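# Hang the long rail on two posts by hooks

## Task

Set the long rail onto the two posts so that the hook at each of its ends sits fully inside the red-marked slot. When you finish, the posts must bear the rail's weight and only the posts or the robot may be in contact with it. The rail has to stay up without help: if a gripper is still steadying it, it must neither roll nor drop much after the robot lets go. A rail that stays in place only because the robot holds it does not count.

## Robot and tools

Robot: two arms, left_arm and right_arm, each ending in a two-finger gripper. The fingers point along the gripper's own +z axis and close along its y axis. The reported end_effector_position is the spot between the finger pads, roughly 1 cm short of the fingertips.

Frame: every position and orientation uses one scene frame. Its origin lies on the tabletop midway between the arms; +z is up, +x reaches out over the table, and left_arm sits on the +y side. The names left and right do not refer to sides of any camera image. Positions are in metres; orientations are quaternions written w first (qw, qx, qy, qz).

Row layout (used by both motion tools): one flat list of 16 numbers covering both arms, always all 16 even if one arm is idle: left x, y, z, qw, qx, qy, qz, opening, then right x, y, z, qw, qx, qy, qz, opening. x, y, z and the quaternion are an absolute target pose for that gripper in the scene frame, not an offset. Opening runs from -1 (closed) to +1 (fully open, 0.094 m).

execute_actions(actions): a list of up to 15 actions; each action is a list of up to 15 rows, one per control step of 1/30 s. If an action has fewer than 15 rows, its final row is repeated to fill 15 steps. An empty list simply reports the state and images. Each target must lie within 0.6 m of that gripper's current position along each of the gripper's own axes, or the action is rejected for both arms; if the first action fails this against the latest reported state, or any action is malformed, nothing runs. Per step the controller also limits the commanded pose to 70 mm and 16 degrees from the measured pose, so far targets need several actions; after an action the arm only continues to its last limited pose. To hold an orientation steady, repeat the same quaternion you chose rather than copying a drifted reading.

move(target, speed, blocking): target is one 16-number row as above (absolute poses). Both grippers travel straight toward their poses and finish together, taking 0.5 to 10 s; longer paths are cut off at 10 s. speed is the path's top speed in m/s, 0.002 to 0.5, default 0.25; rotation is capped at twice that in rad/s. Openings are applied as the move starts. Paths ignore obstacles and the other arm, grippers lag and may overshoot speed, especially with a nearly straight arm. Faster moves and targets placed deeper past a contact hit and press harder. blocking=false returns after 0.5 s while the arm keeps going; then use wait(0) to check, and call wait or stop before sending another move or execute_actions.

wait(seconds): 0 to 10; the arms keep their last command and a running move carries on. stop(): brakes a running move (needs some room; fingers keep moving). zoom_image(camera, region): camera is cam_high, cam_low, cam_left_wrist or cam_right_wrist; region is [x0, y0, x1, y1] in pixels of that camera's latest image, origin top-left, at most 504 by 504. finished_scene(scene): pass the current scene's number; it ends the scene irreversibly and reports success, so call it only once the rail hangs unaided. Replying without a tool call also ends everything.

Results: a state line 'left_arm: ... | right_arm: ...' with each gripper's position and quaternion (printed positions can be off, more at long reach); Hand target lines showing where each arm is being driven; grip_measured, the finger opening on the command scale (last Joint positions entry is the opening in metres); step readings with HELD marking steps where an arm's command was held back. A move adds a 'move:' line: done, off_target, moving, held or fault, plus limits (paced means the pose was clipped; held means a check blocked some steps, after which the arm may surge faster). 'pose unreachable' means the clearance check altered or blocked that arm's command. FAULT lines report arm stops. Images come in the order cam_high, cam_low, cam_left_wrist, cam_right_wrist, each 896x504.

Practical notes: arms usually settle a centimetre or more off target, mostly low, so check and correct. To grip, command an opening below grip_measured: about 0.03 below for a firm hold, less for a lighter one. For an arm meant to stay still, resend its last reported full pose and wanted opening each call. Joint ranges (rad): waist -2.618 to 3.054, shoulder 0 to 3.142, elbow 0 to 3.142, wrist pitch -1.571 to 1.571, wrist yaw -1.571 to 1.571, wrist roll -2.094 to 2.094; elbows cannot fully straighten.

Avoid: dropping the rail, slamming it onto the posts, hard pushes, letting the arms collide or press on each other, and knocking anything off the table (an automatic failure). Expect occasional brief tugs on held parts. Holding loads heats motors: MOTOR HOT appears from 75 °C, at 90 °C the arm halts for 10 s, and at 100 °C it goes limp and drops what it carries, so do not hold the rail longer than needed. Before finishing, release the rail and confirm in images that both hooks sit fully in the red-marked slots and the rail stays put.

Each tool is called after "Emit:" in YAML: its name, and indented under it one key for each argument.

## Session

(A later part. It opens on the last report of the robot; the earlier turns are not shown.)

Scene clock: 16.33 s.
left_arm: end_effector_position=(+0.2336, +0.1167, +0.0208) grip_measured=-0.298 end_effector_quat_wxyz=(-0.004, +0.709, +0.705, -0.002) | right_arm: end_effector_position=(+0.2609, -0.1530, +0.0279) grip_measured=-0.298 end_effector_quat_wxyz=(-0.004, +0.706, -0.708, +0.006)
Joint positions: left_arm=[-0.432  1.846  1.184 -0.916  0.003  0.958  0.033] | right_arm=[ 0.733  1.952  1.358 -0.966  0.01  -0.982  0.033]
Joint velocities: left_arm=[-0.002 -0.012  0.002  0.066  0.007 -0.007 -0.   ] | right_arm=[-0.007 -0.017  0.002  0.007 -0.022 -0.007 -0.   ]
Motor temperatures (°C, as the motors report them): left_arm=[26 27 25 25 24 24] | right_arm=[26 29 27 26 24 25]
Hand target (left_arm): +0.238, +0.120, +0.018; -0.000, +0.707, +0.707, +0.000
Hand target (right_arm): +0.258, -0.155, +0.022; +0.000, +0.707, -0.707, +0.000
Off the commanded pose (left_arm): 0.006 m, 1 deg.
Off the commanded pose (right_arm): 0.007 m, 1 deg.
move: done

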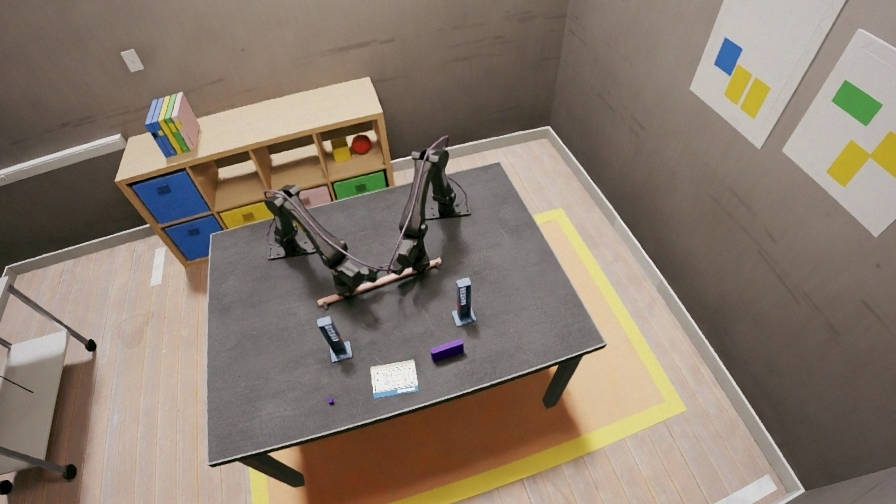

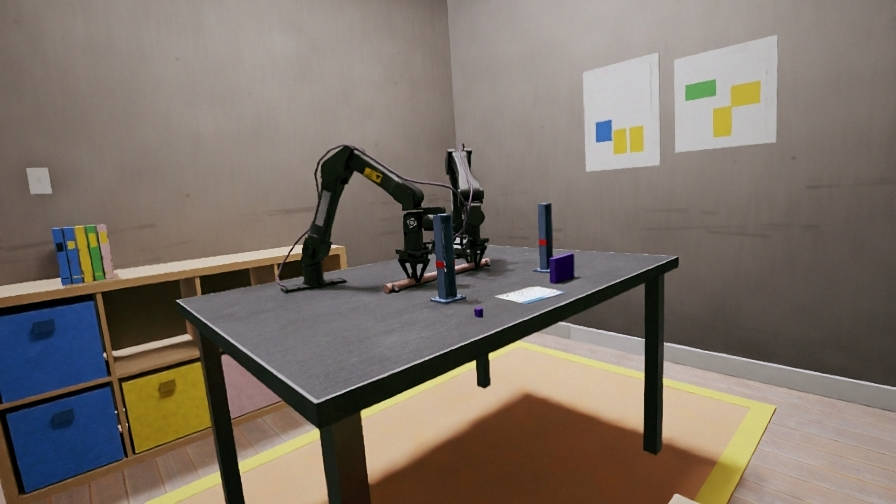

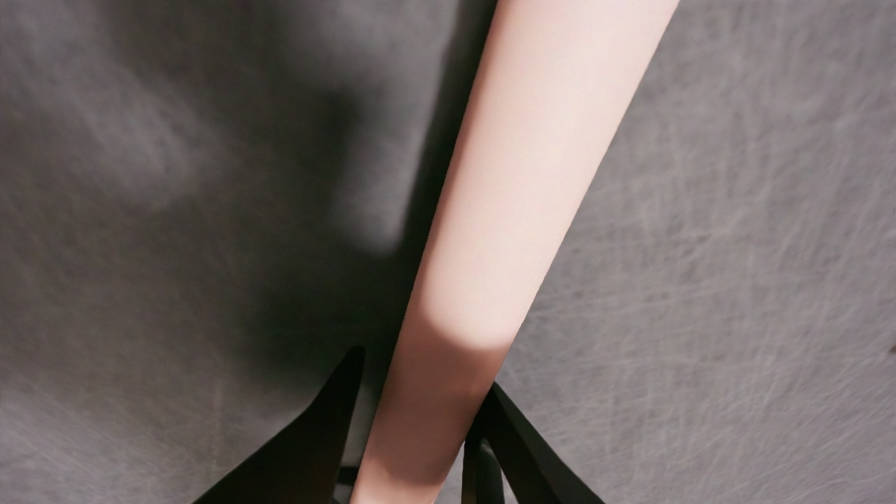

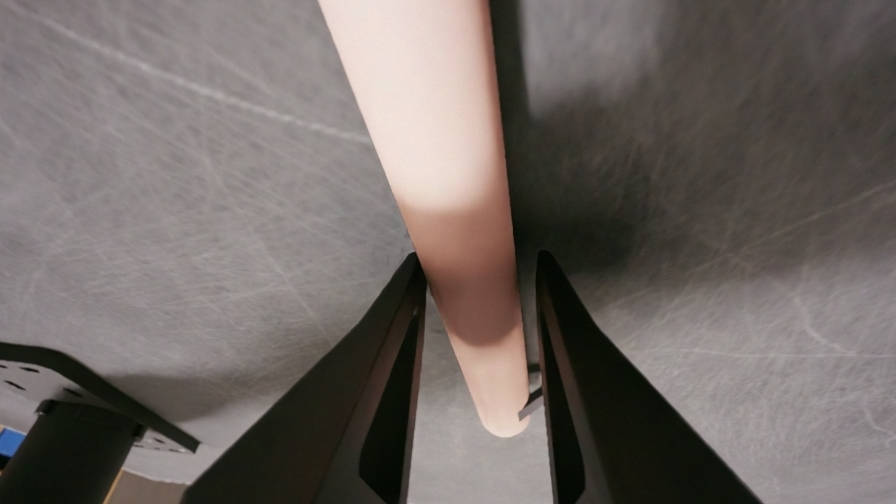

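Emit:
move:
  target: [0.236,0.118,0.012,0,0.685,0.729,0,-0.3,0.262,-0.154,0.011,0,-0.729,0.685,0,-0.3]
  speed: 0.04

Emit:
move:
  target: [0.236,0.118,0.012,0,0.685,0.729,0,-0.55,0.262,-0.154,0.011,0,-0.729,0.685,0,-0.55]

Scene clock: 17.60 s.
left_arm: end_effector_position=(+0.2339, +0.1165, +0.0175) grip_measured=-0.298 end_effector_quat_wxyz=(-0.000, +0.691, +0.723, -0.002) | right_arm: end_effector_position=(+0.2623, -0.1519, +0.0198) grip_measured=-0.298 end_effector_quat_wxyz=(-0.001, +0.728, -0.685, +0.005)
Joint positions: left_arm=[-0.432  1.846  1.169 -0.895  0.003  0.909  0.033] | right_arm=[ 0.733  1.976  1.358 -0.949  0.009 -1.045  0.033]
Joint velocities: left_arm=[-0.007  0.002 -0.012 -0.007  0.007  0.007 -0.001] | right_arm=[-0.012 -0.017  0.002 -0.007 -0.081 -0.022  0.   ]
Motor temperatures (°C, as the motors report them): left_arm=[26 27 25 25 24 24] | right_arm=[26 29 27 26 24 25]
Hand target (left_arm): +0.236, +0.118, +0.012; +0.000, +0.685, +0.729, +0.000
Hand target (right_arm): +0.262, -0.154, +0.011; +0.000, +0.729, -0.685, +0.000
Off the commanded pose (left_arm): 0.006 m, 1 deg.
Off the commanded pose (right_arm): 0.009 m, 1 deg.
move: done

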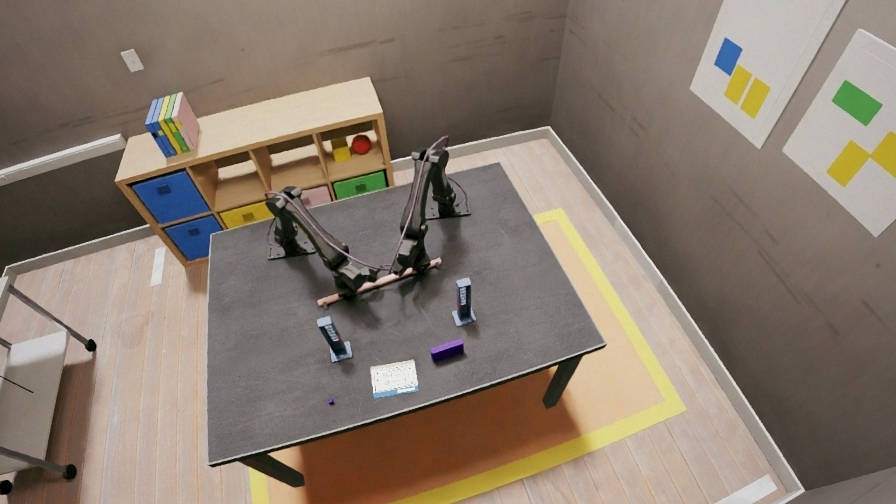

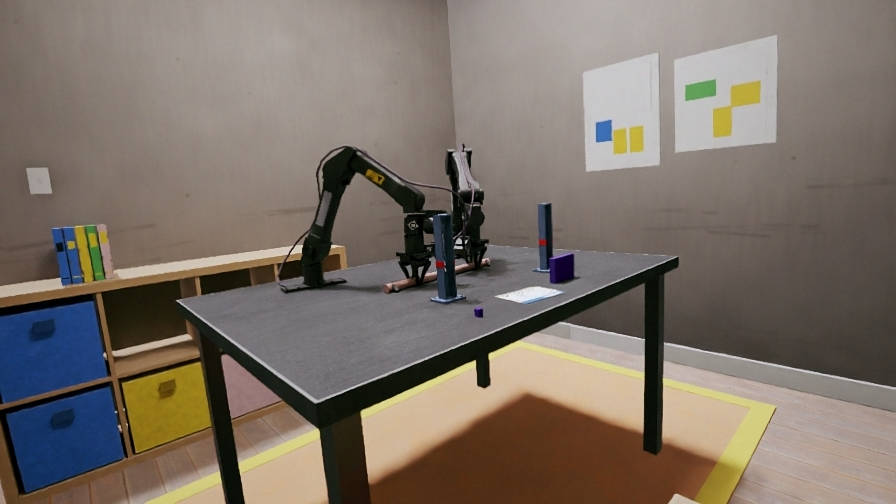

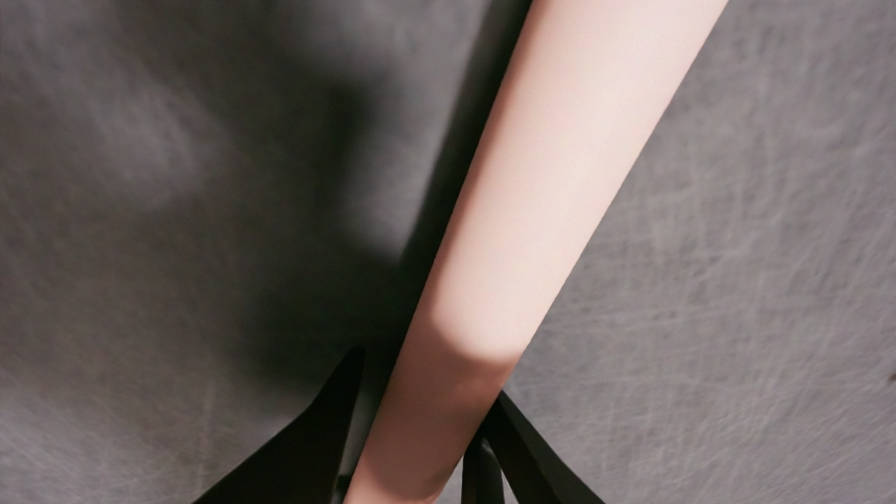

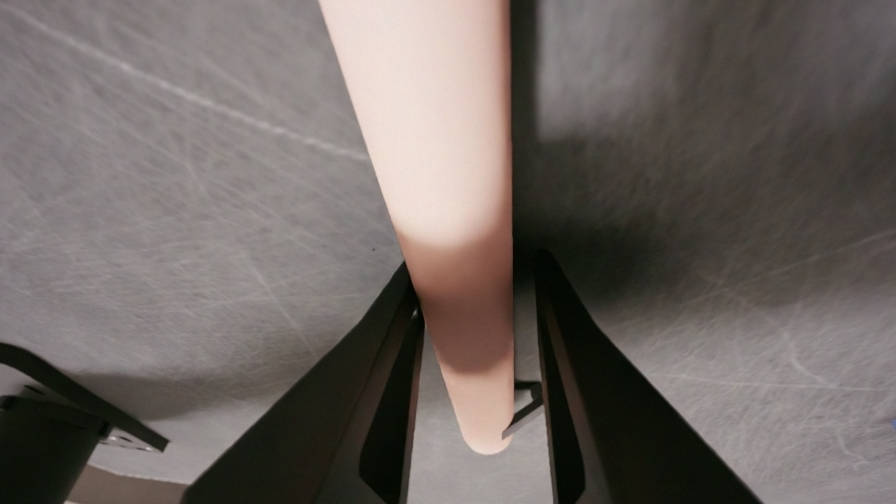

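Scene clock: 18.30 s.
left_arm: end_effector_position=(+0.2342, +0.1167, +0.0172) grip_measured=-0.508 end_effector_quat_wxyz=(-0.000, +0.690, +0.724, -0.001) | right_arm: end_effector_position=(+0.2617, -0.1523, +0.0194) grip_measured=-0.490 end_effector_quat_wxyz=(+0.000, +0.731, -0.683, +0.004)
Joint positions: left_arm=[-0.432  1.847  1.169 -0.894  0.001  0.905  0.023] | right_arm=[ 0.733  1.976  1.356 -0.95   0.009 -1.052  0.024]
Joint velocities: left_arm=[-0.017  0.002 -0.012  0.066 -0.022  0.007  0.   ] | right_arm=[-0.002 -0.012  0.007 -0.037 -0.007 -0.022 -0.   ]
Motor temperatures (°C, as the motors report them): left_arm=[26 27 25 25 24 24] | right_arm=[26 29 27 26 24 25]
Hand target (left_arm): +0.236, +0.118, +0.012; -0.000, +0.685, +0.729, +0.000
Hand target (right_arm): +0.262, -0.154, +0.011; +0.000, +0.729, -0.685, +0.000
Off the commanded pose (left_arm): 0.006 m, 1 deg.
Off the commanded pose (right_arm): 0.009 m, 1 deg.
move: done

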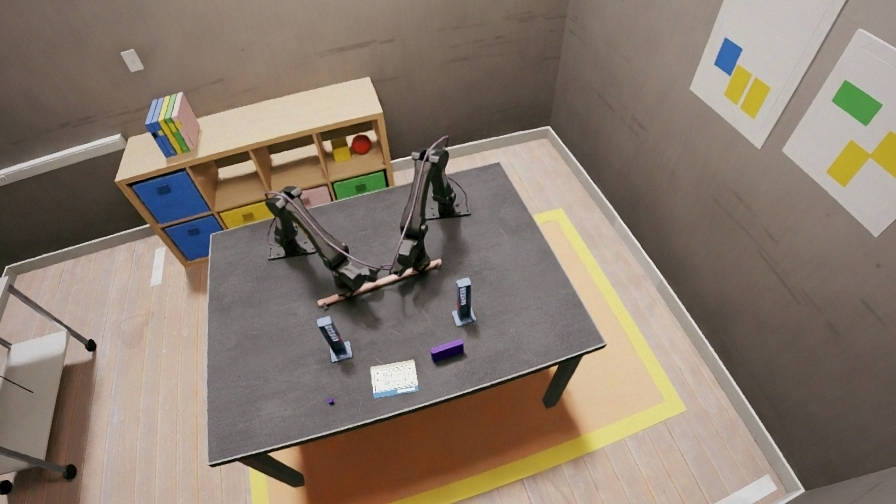

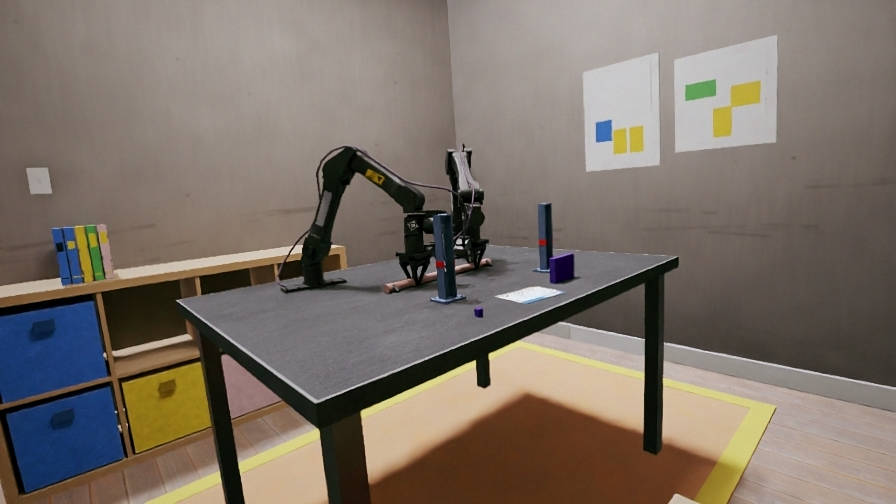

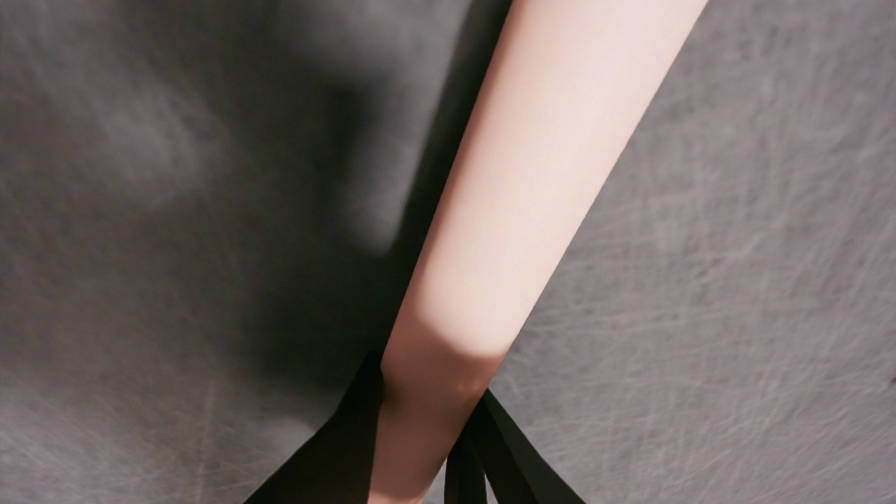

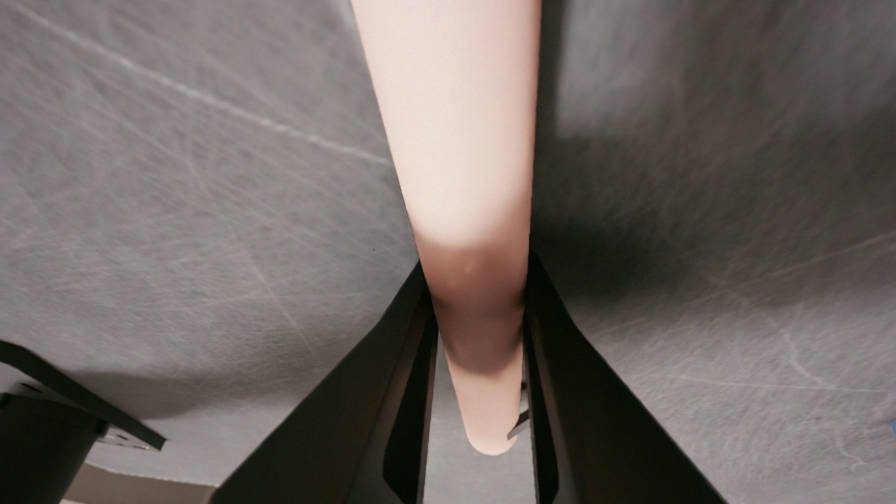

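Emit:
move:
  target: [0.24,0.118,0.06,0,0.685,0.729,0,-0.55,0.266,-0.154,0.06,0,-0.729,0.685,0,-0.55]
  speed: 0.08

Emit:
move:
  target: [0.35,0.119,0.105,0.186,0.671,0.695,0.18,-0.55,0.36,-0.154,0.105,0.18,-0.695,0.671,-0.186,-0.55]
  speed: 0.08

Emit:
zoom_image:
  camera: "cam_high"
  region: [290, 230, 500, 370]

Emit:
zoom_image:
  camera: "cam_low"
  region: [380, 200, 570, 310]

Scene clock: 19.70 s.
left_arm: end_effector_position=(+0.2334, +0.1175, +0.0422) grip_measured=-0.508 end_effector_quat_wxyz=(-0.016, +0.689, +0.725, -0.004) | right_arm: end_effector_position=(+0.2601, -0.1527, +0.0433) grip_measured=-0.490 end_effector_quat_wxyz=(+0.012, +0.731, -0.682, -0.003)
Joint positions: left_arm=[-0.43   1.835  1.26  -1.028  0.003  0.905  0.023] | right_arm=[ 0.729  1.964  1.44  -1.071 -0.001 -1.057  0.024]
Joint velocities: left_arm=[-0.017  0.002 -0.007  0.007  0.051  0.007 -0.   ] | right_arm=[ 0.002  0.007 -0.017  0.037 -0.022 -0.007  0.   ]
Motor temperatures (°C, as the motors report them): left_arm=[26 28 25 25 24 24] | right_arm=[26 30 27 25 24 25]
Hand target (left_arm): +0.239, +0.118, +0.060; +0.000, +0.685, +0.729, +0.000
Hand target (right_arm): +0.265, -0.155, +0.060; +0.000, +0.729, -0.685, +0.000
Off the commanded pose (left_arm): 0.019 m, 2 deg.
Off the commanded pose (right_arm): 0.018 m, 2 deg.
move: off_target (left_arm, right_arm)

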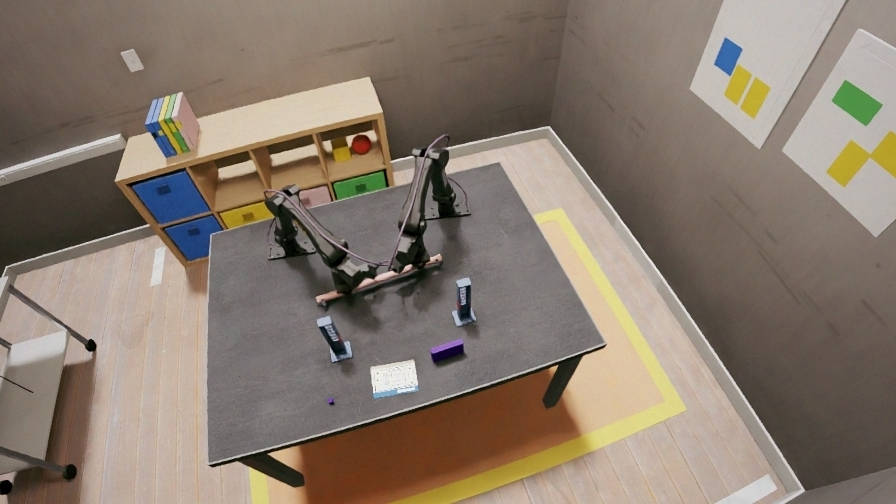

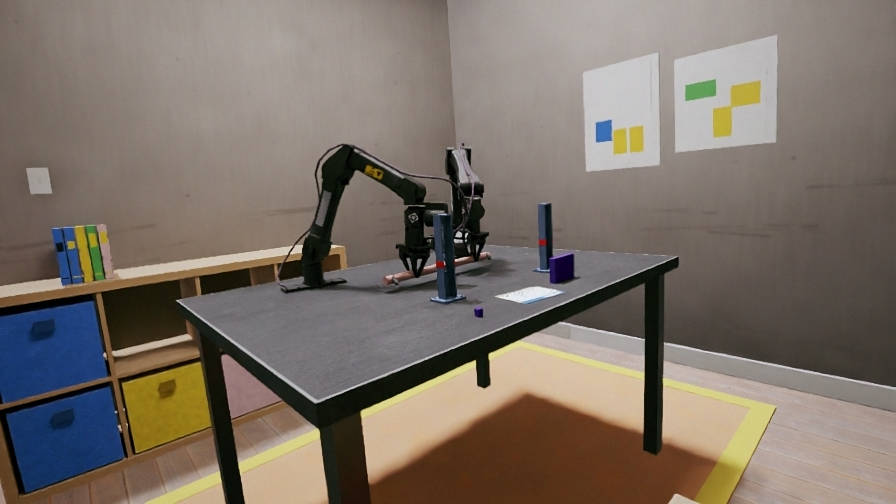

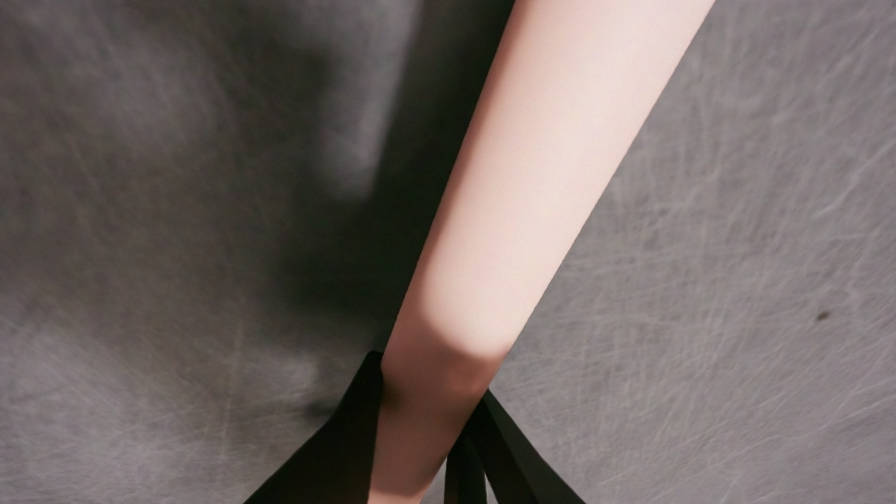

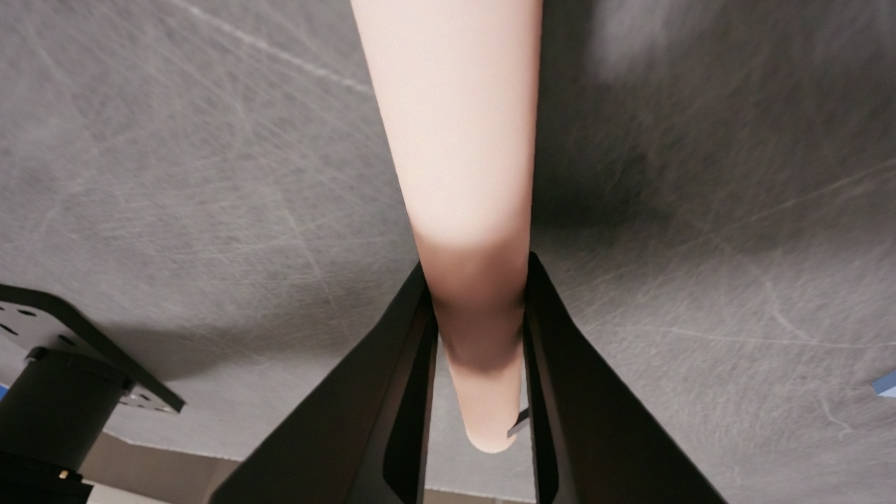

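Scene clock: 23.53 s.
left_arm: end_effector_position=(+0.3353, +0.1198, +0.0832) grip_measured=-0.508 end_effector_quat_wxyz=(+0.149, +0.683, +0.697, +0.163) | right_arm: end_effector_position=(+0.3514, -0.1516, +0.0917) grip_measured=-0.490 end_effector_quat_wxyz=(-0.159, +0.697, -0.679, +0.166)
Joint positions: left_arm=[-0.393  1.772  1.26  -0.691 -0.257  1.02   0.023] | right_arm=[ 0.717  1.858  1.395 -0.712  0.248 -1.076  0.024]
Joint velocities: left_arm=[-0.012  0.017  0.017 -0.022 -0.066 -0.051  0.   ] | right_arm=[-0.002  0.007 -0.002  0.037 -0.007 -0.022 -0.001]
Motor temperatures (°C, as the motors report them): left_arm=[26 29 25 25 24 24] | right_arm=[26 31 27 26 24 25]
Hand target (left_arm): +0.349, +0.120, +0.107; +0.183, +0.673, +0.692, +0.184
Hand target (right_arm): +0.358, -0.155, +0.109; -0.180, +0.695, -0.671, +0.186
Off the commanded pose (left_arm): 0.026 m, 5 deg.
Off the commanded pose (right_arm): 0.016 m, 3 deg.
move: off_target (left_arm, right_arm)

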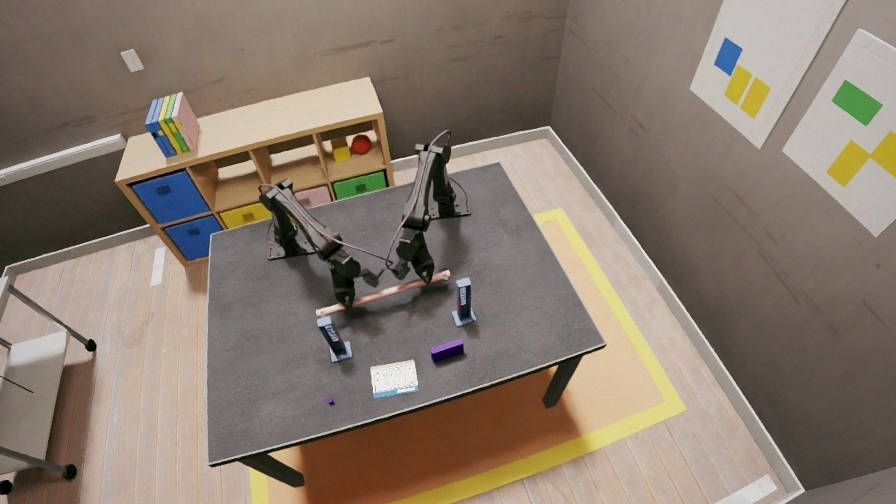

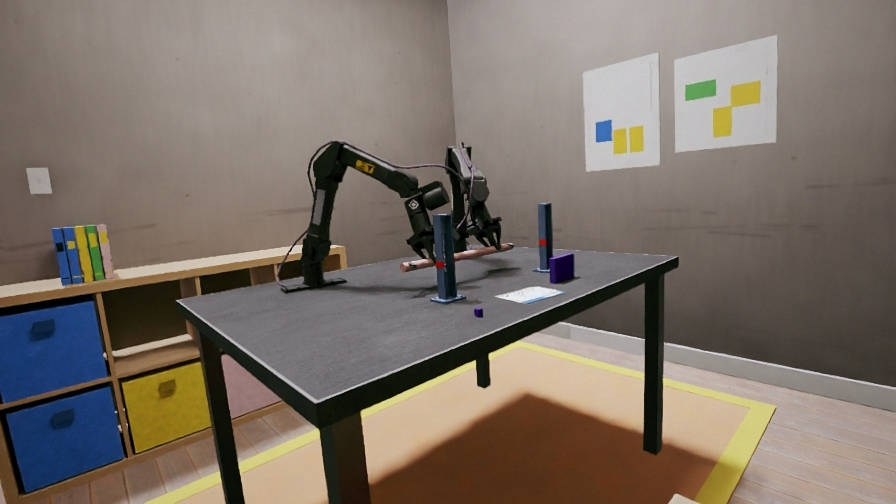

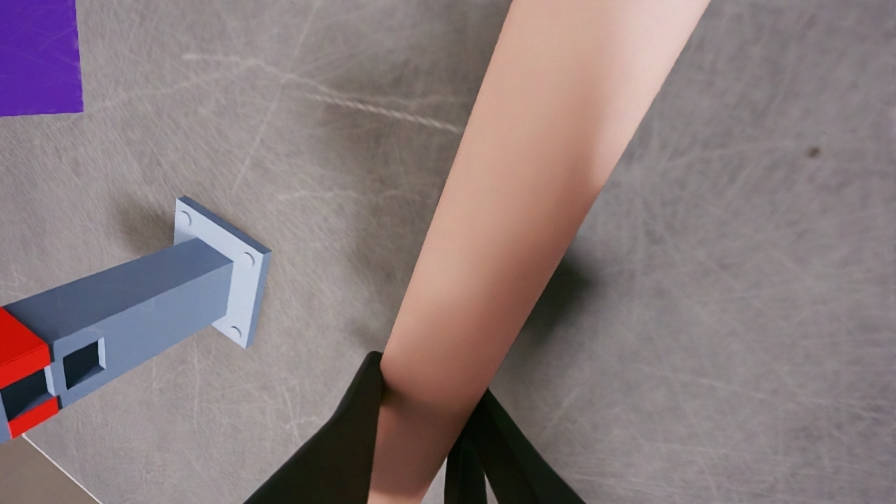

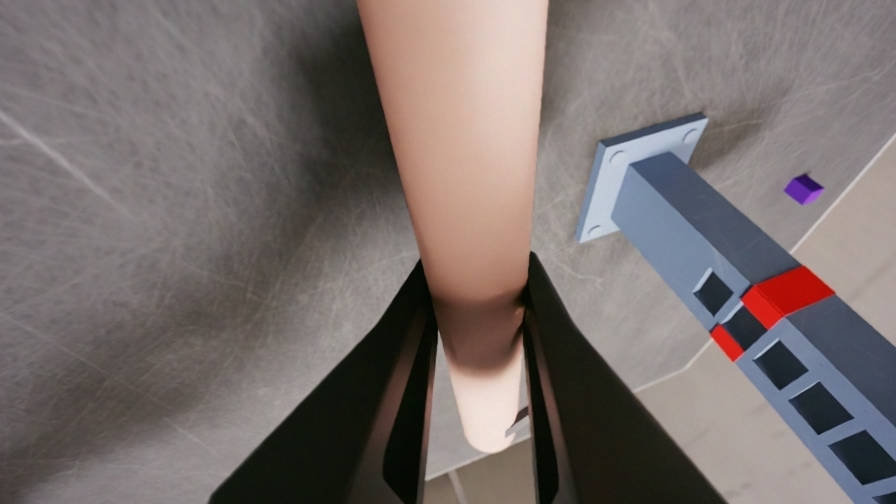

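Region (290, 230, 500, 370) of cam_high's 896x504 image, scaled by 2.400, with more detail than that image has.

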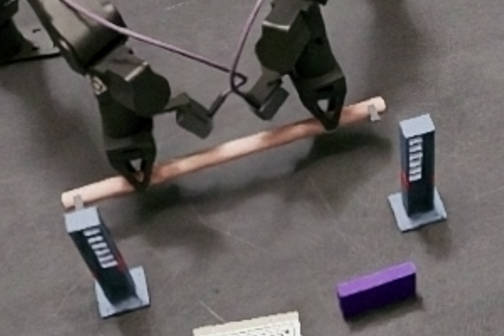

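Region (380, 200, 570, 310) of cam_low's 896x504 image, scaled by 2.653, with more detail than that image has; it fills the top 292 rows of this view, and the rest is white.

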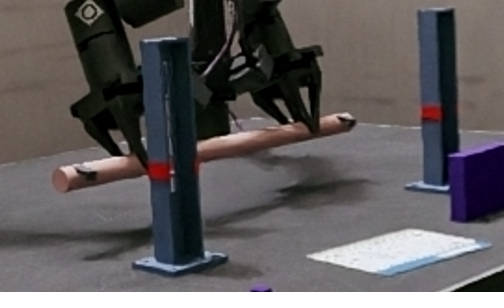

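Emit:
move:
  target: [0.40,0.139,0.12,0.21,0.665,0.688,0.203,-0.55,0.405,-0.134,0.114,0.203,-0.688,0.665,-0.21,-0.55]
  speed: 0.06

Emit:
zoom_image:
  camera: "cam_high"
  region: [290, 230, 500, 370]

Emit:
zoom_image:
  camera: "cam_low"
  region: [400, 220, 570, 300]

Scene clock: 25.47 s.
left_arm: end_effector_position=(+0.3785, +0.1421, +0.0995) grip_measured=-0.508 end_effector_quat_wxyz=(+0.174, +0.680, +0.687, +0.188) | right_arm: end_effector_position=(+0.3915, -0.1303, +0.1027) grip_measured=-0.490 end_effector_quat_wxyz=(-0.195, +0.687, -0.675, +0.186)
Joint positions: left_arm=[-0.292  1.803  1.331 -0.64  -0.248  1.143  0.023] | right_arm=[ 0.717  1.958  1.536 -0.668  0.27  -1.083  0.024]
Joint velocities: left_arm=[-0.017 -0.012  0.017 -0.007 -0.051 -0.051  0.   ] | right_arm=[-0.002  0.012 -0.002 -0.037  0.007 -0.037  0.   ]
Motor temperatures (°C, as the motors report them): left_arm=[26 29 26 25 24 24] | right_arm=[26 31 28 26 24 25]
Hand target (left_arm): +0.399, +0.140, +0.122; +0.210, +0.665, +0.686, +0.206
Hand target (right_arm): +0.404, -0.134, +0.116; -0.203, +0.687, -0.665, +0.210
Off the commanded pose (left_arm): 0.030 m, 5 deg.
Off the commanded pose (right_arm): 0.018 m, 3 deg.
move: off_target (left_arm, right_arm)

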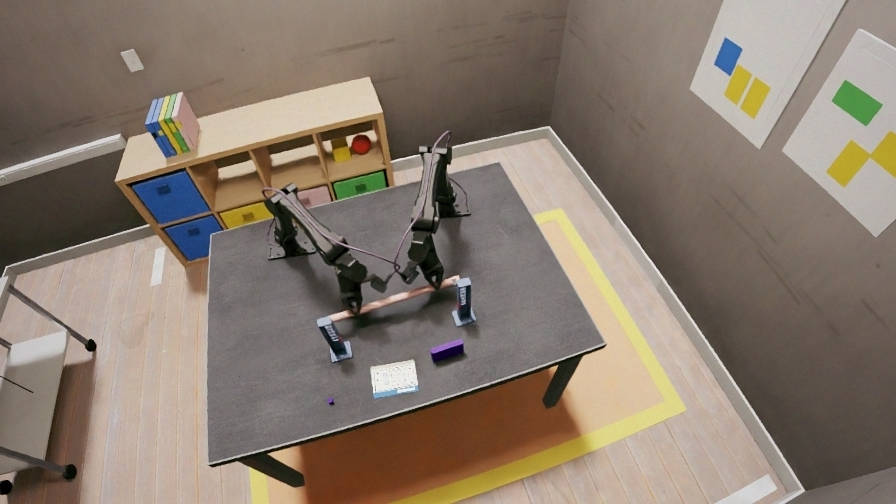

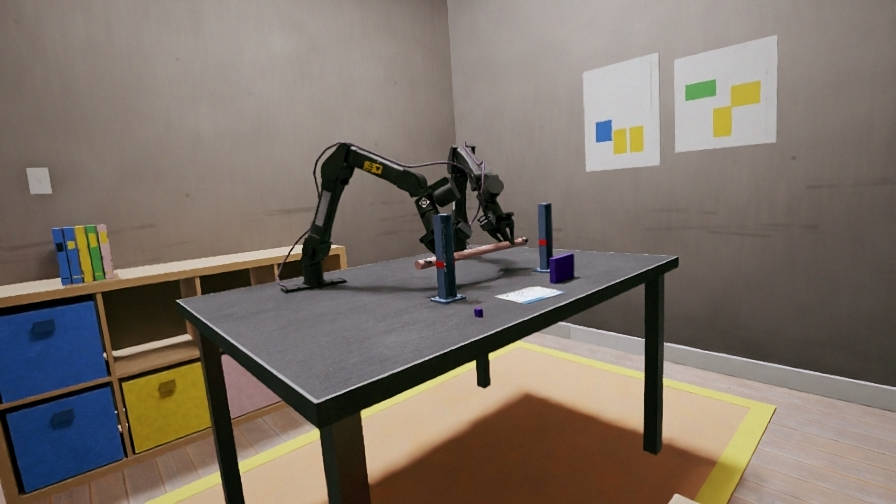

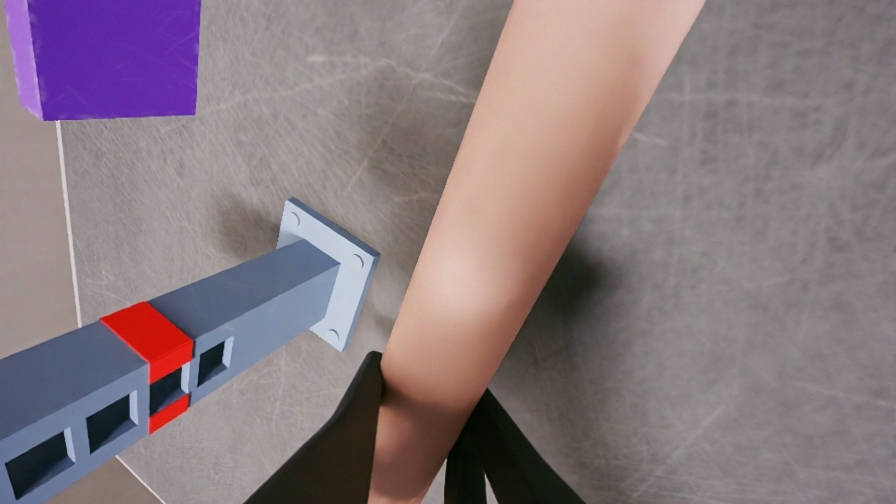

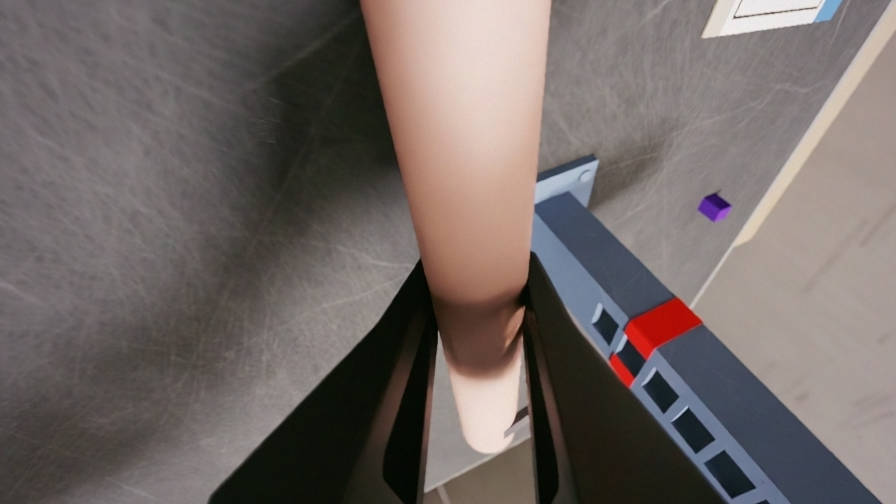

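Region (290, 230, 500, 370) of cam_high's 896x504 image, scaled by 2.400, with more detail than that image has.

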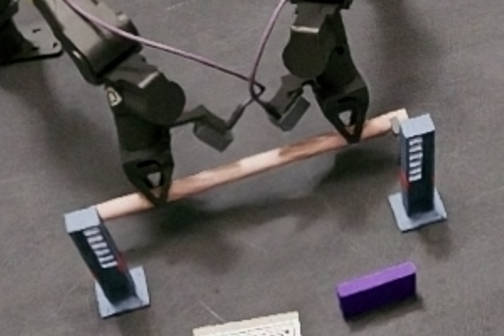

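Region (400, 220, 570, 300) of cam_low's 896x504 image, scaled by 2.965, with more detail than that image has; it fills the top 237 rows of this view, and the rest is white.

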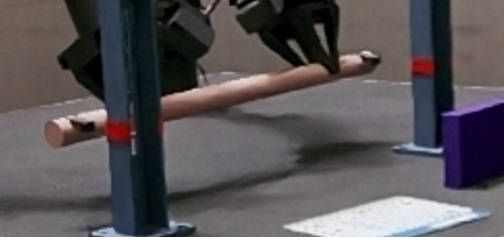

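Emit:
move:
  target: [0.435,0.139,0.124,0.21,0.665,0.688,0.203,-0.55,0.428,-0.134,0.116,0.203,-0.688,0.665,-0.21,-0.55]
  speed: 0.04

Emit:
zoom_image:
  camera: "cam_high"
  region: [290, 230, 500, 370]

Emit:
zoom_image:
  camera: "cam_low"
  region: [400, 220, 570, 300]

Scene clock: 27.60 s.
left_arm: end_effector_position=(+0.4167, +0.1394, +0.1031) grip_measured=-0.508 end_effector_quat_wxyz=(+0.177, +0.685, +0.679, +0.194) | right_arm: end_effector_position=(+0.4219, -0.1336, +0.1055) grip_measured=-0.490 end_effector_quat_wxyz=(-0.202, +0.677, -0.681, +0.194)
Joint positions: left_arm=[-0.255  1.922  1.493 -0.663 -0.237  1.197  0.023] | right_arm=[ 0.678  2.037  1.649 -0.676  0.269 -1.102  0.024]
Joint velocities: left_arm=[ 0.007 -0.017  0.002 -0.007 -0.022  0.007  0.001] | right_arm=[-0.007 -0.012 -0.017 -0.007  0.037 -0.007 -0.   ]
Motor temperatures (°C, as the motors report them): left_arm=[26 29 26 25 24 24] | right_arm=[26 32 28 26 24 25]
Hand target (left_arm): +0.434, +0.140, +0.125; +0.210, +0.665, +0.687, +0.205
Hand target (right_arm): +0.427, -0.134, +0.116; -0.203, +0.687, -0.665, +0.211
Off the commanded pose (left_arm): 0.028 m, 5 deg.
Off the commanded pose (right_arm): 0.012 m, 3 deg.
move: off_target (left_arm, right_arm)

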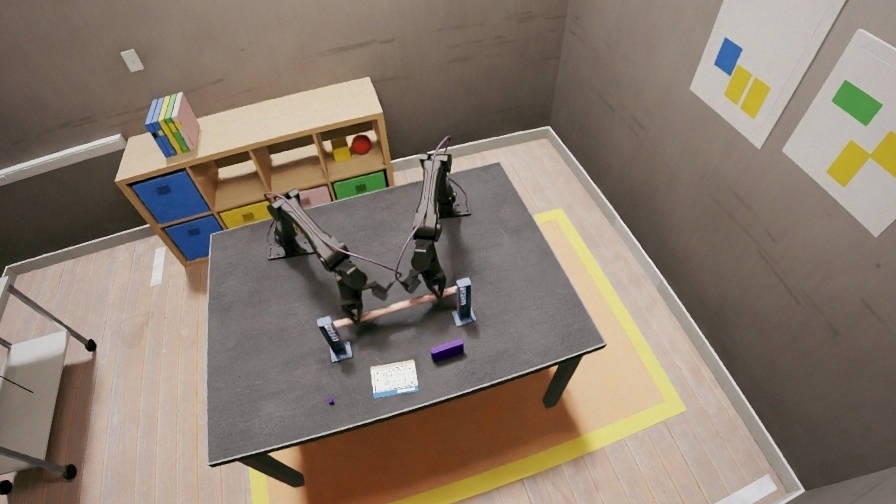

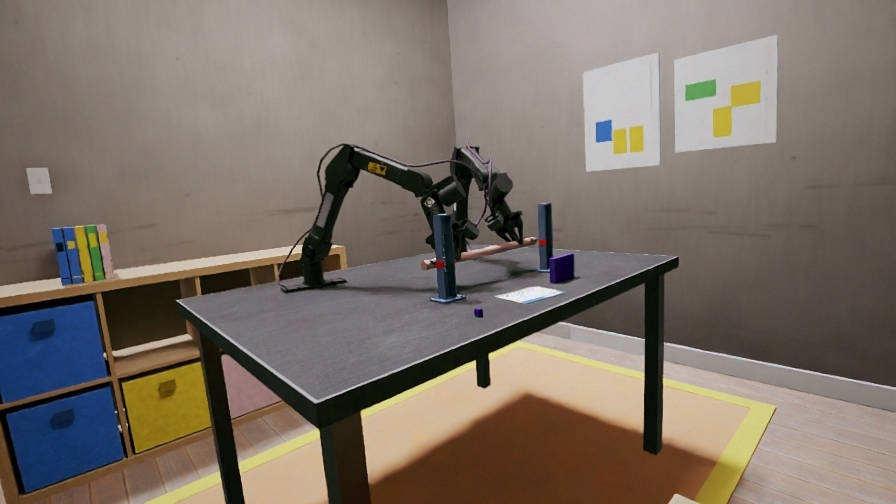

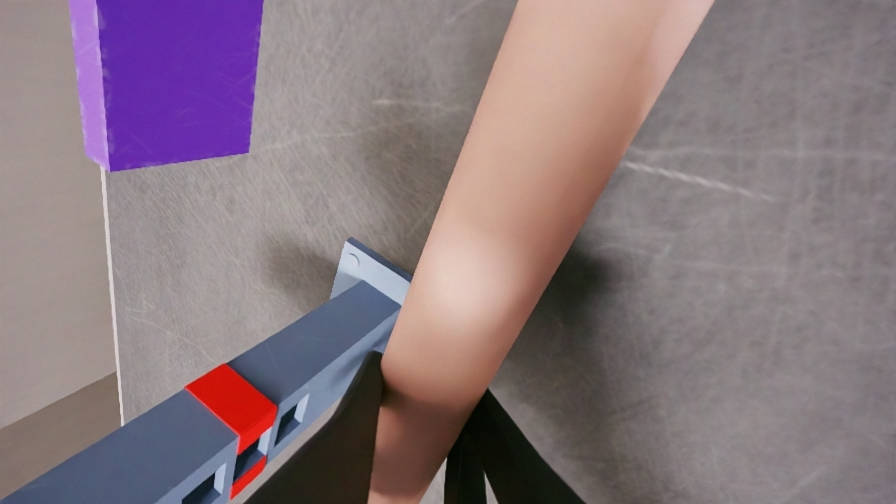

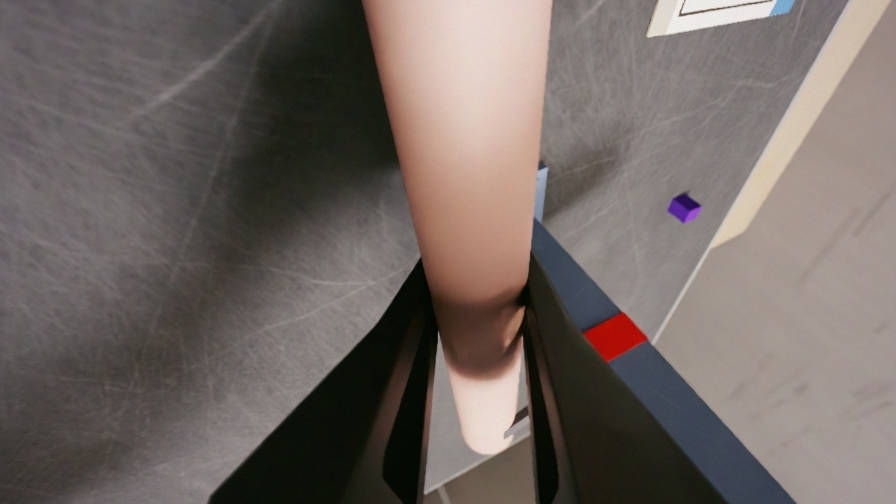

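Region (290, 230, 500, 370) of cam_high's 896x504 image, scaled by 2.400, with more detail than that image has.

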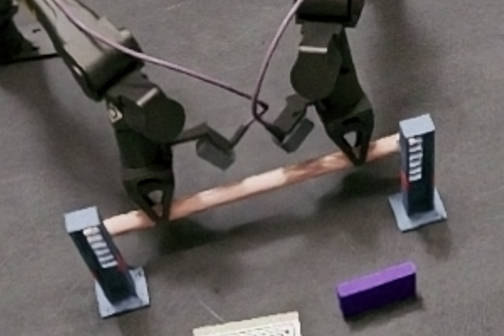

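Region (400, 220, 570, 300) of cam_low's 896x504 image, scaled by 2.965, with more detail than that image has; it fills the top 237 rows of this view, and the rest is white.

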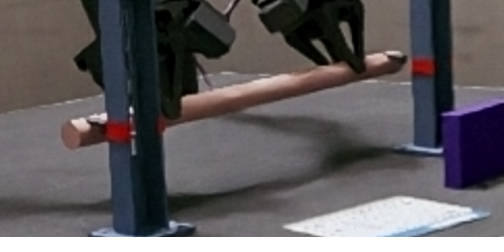

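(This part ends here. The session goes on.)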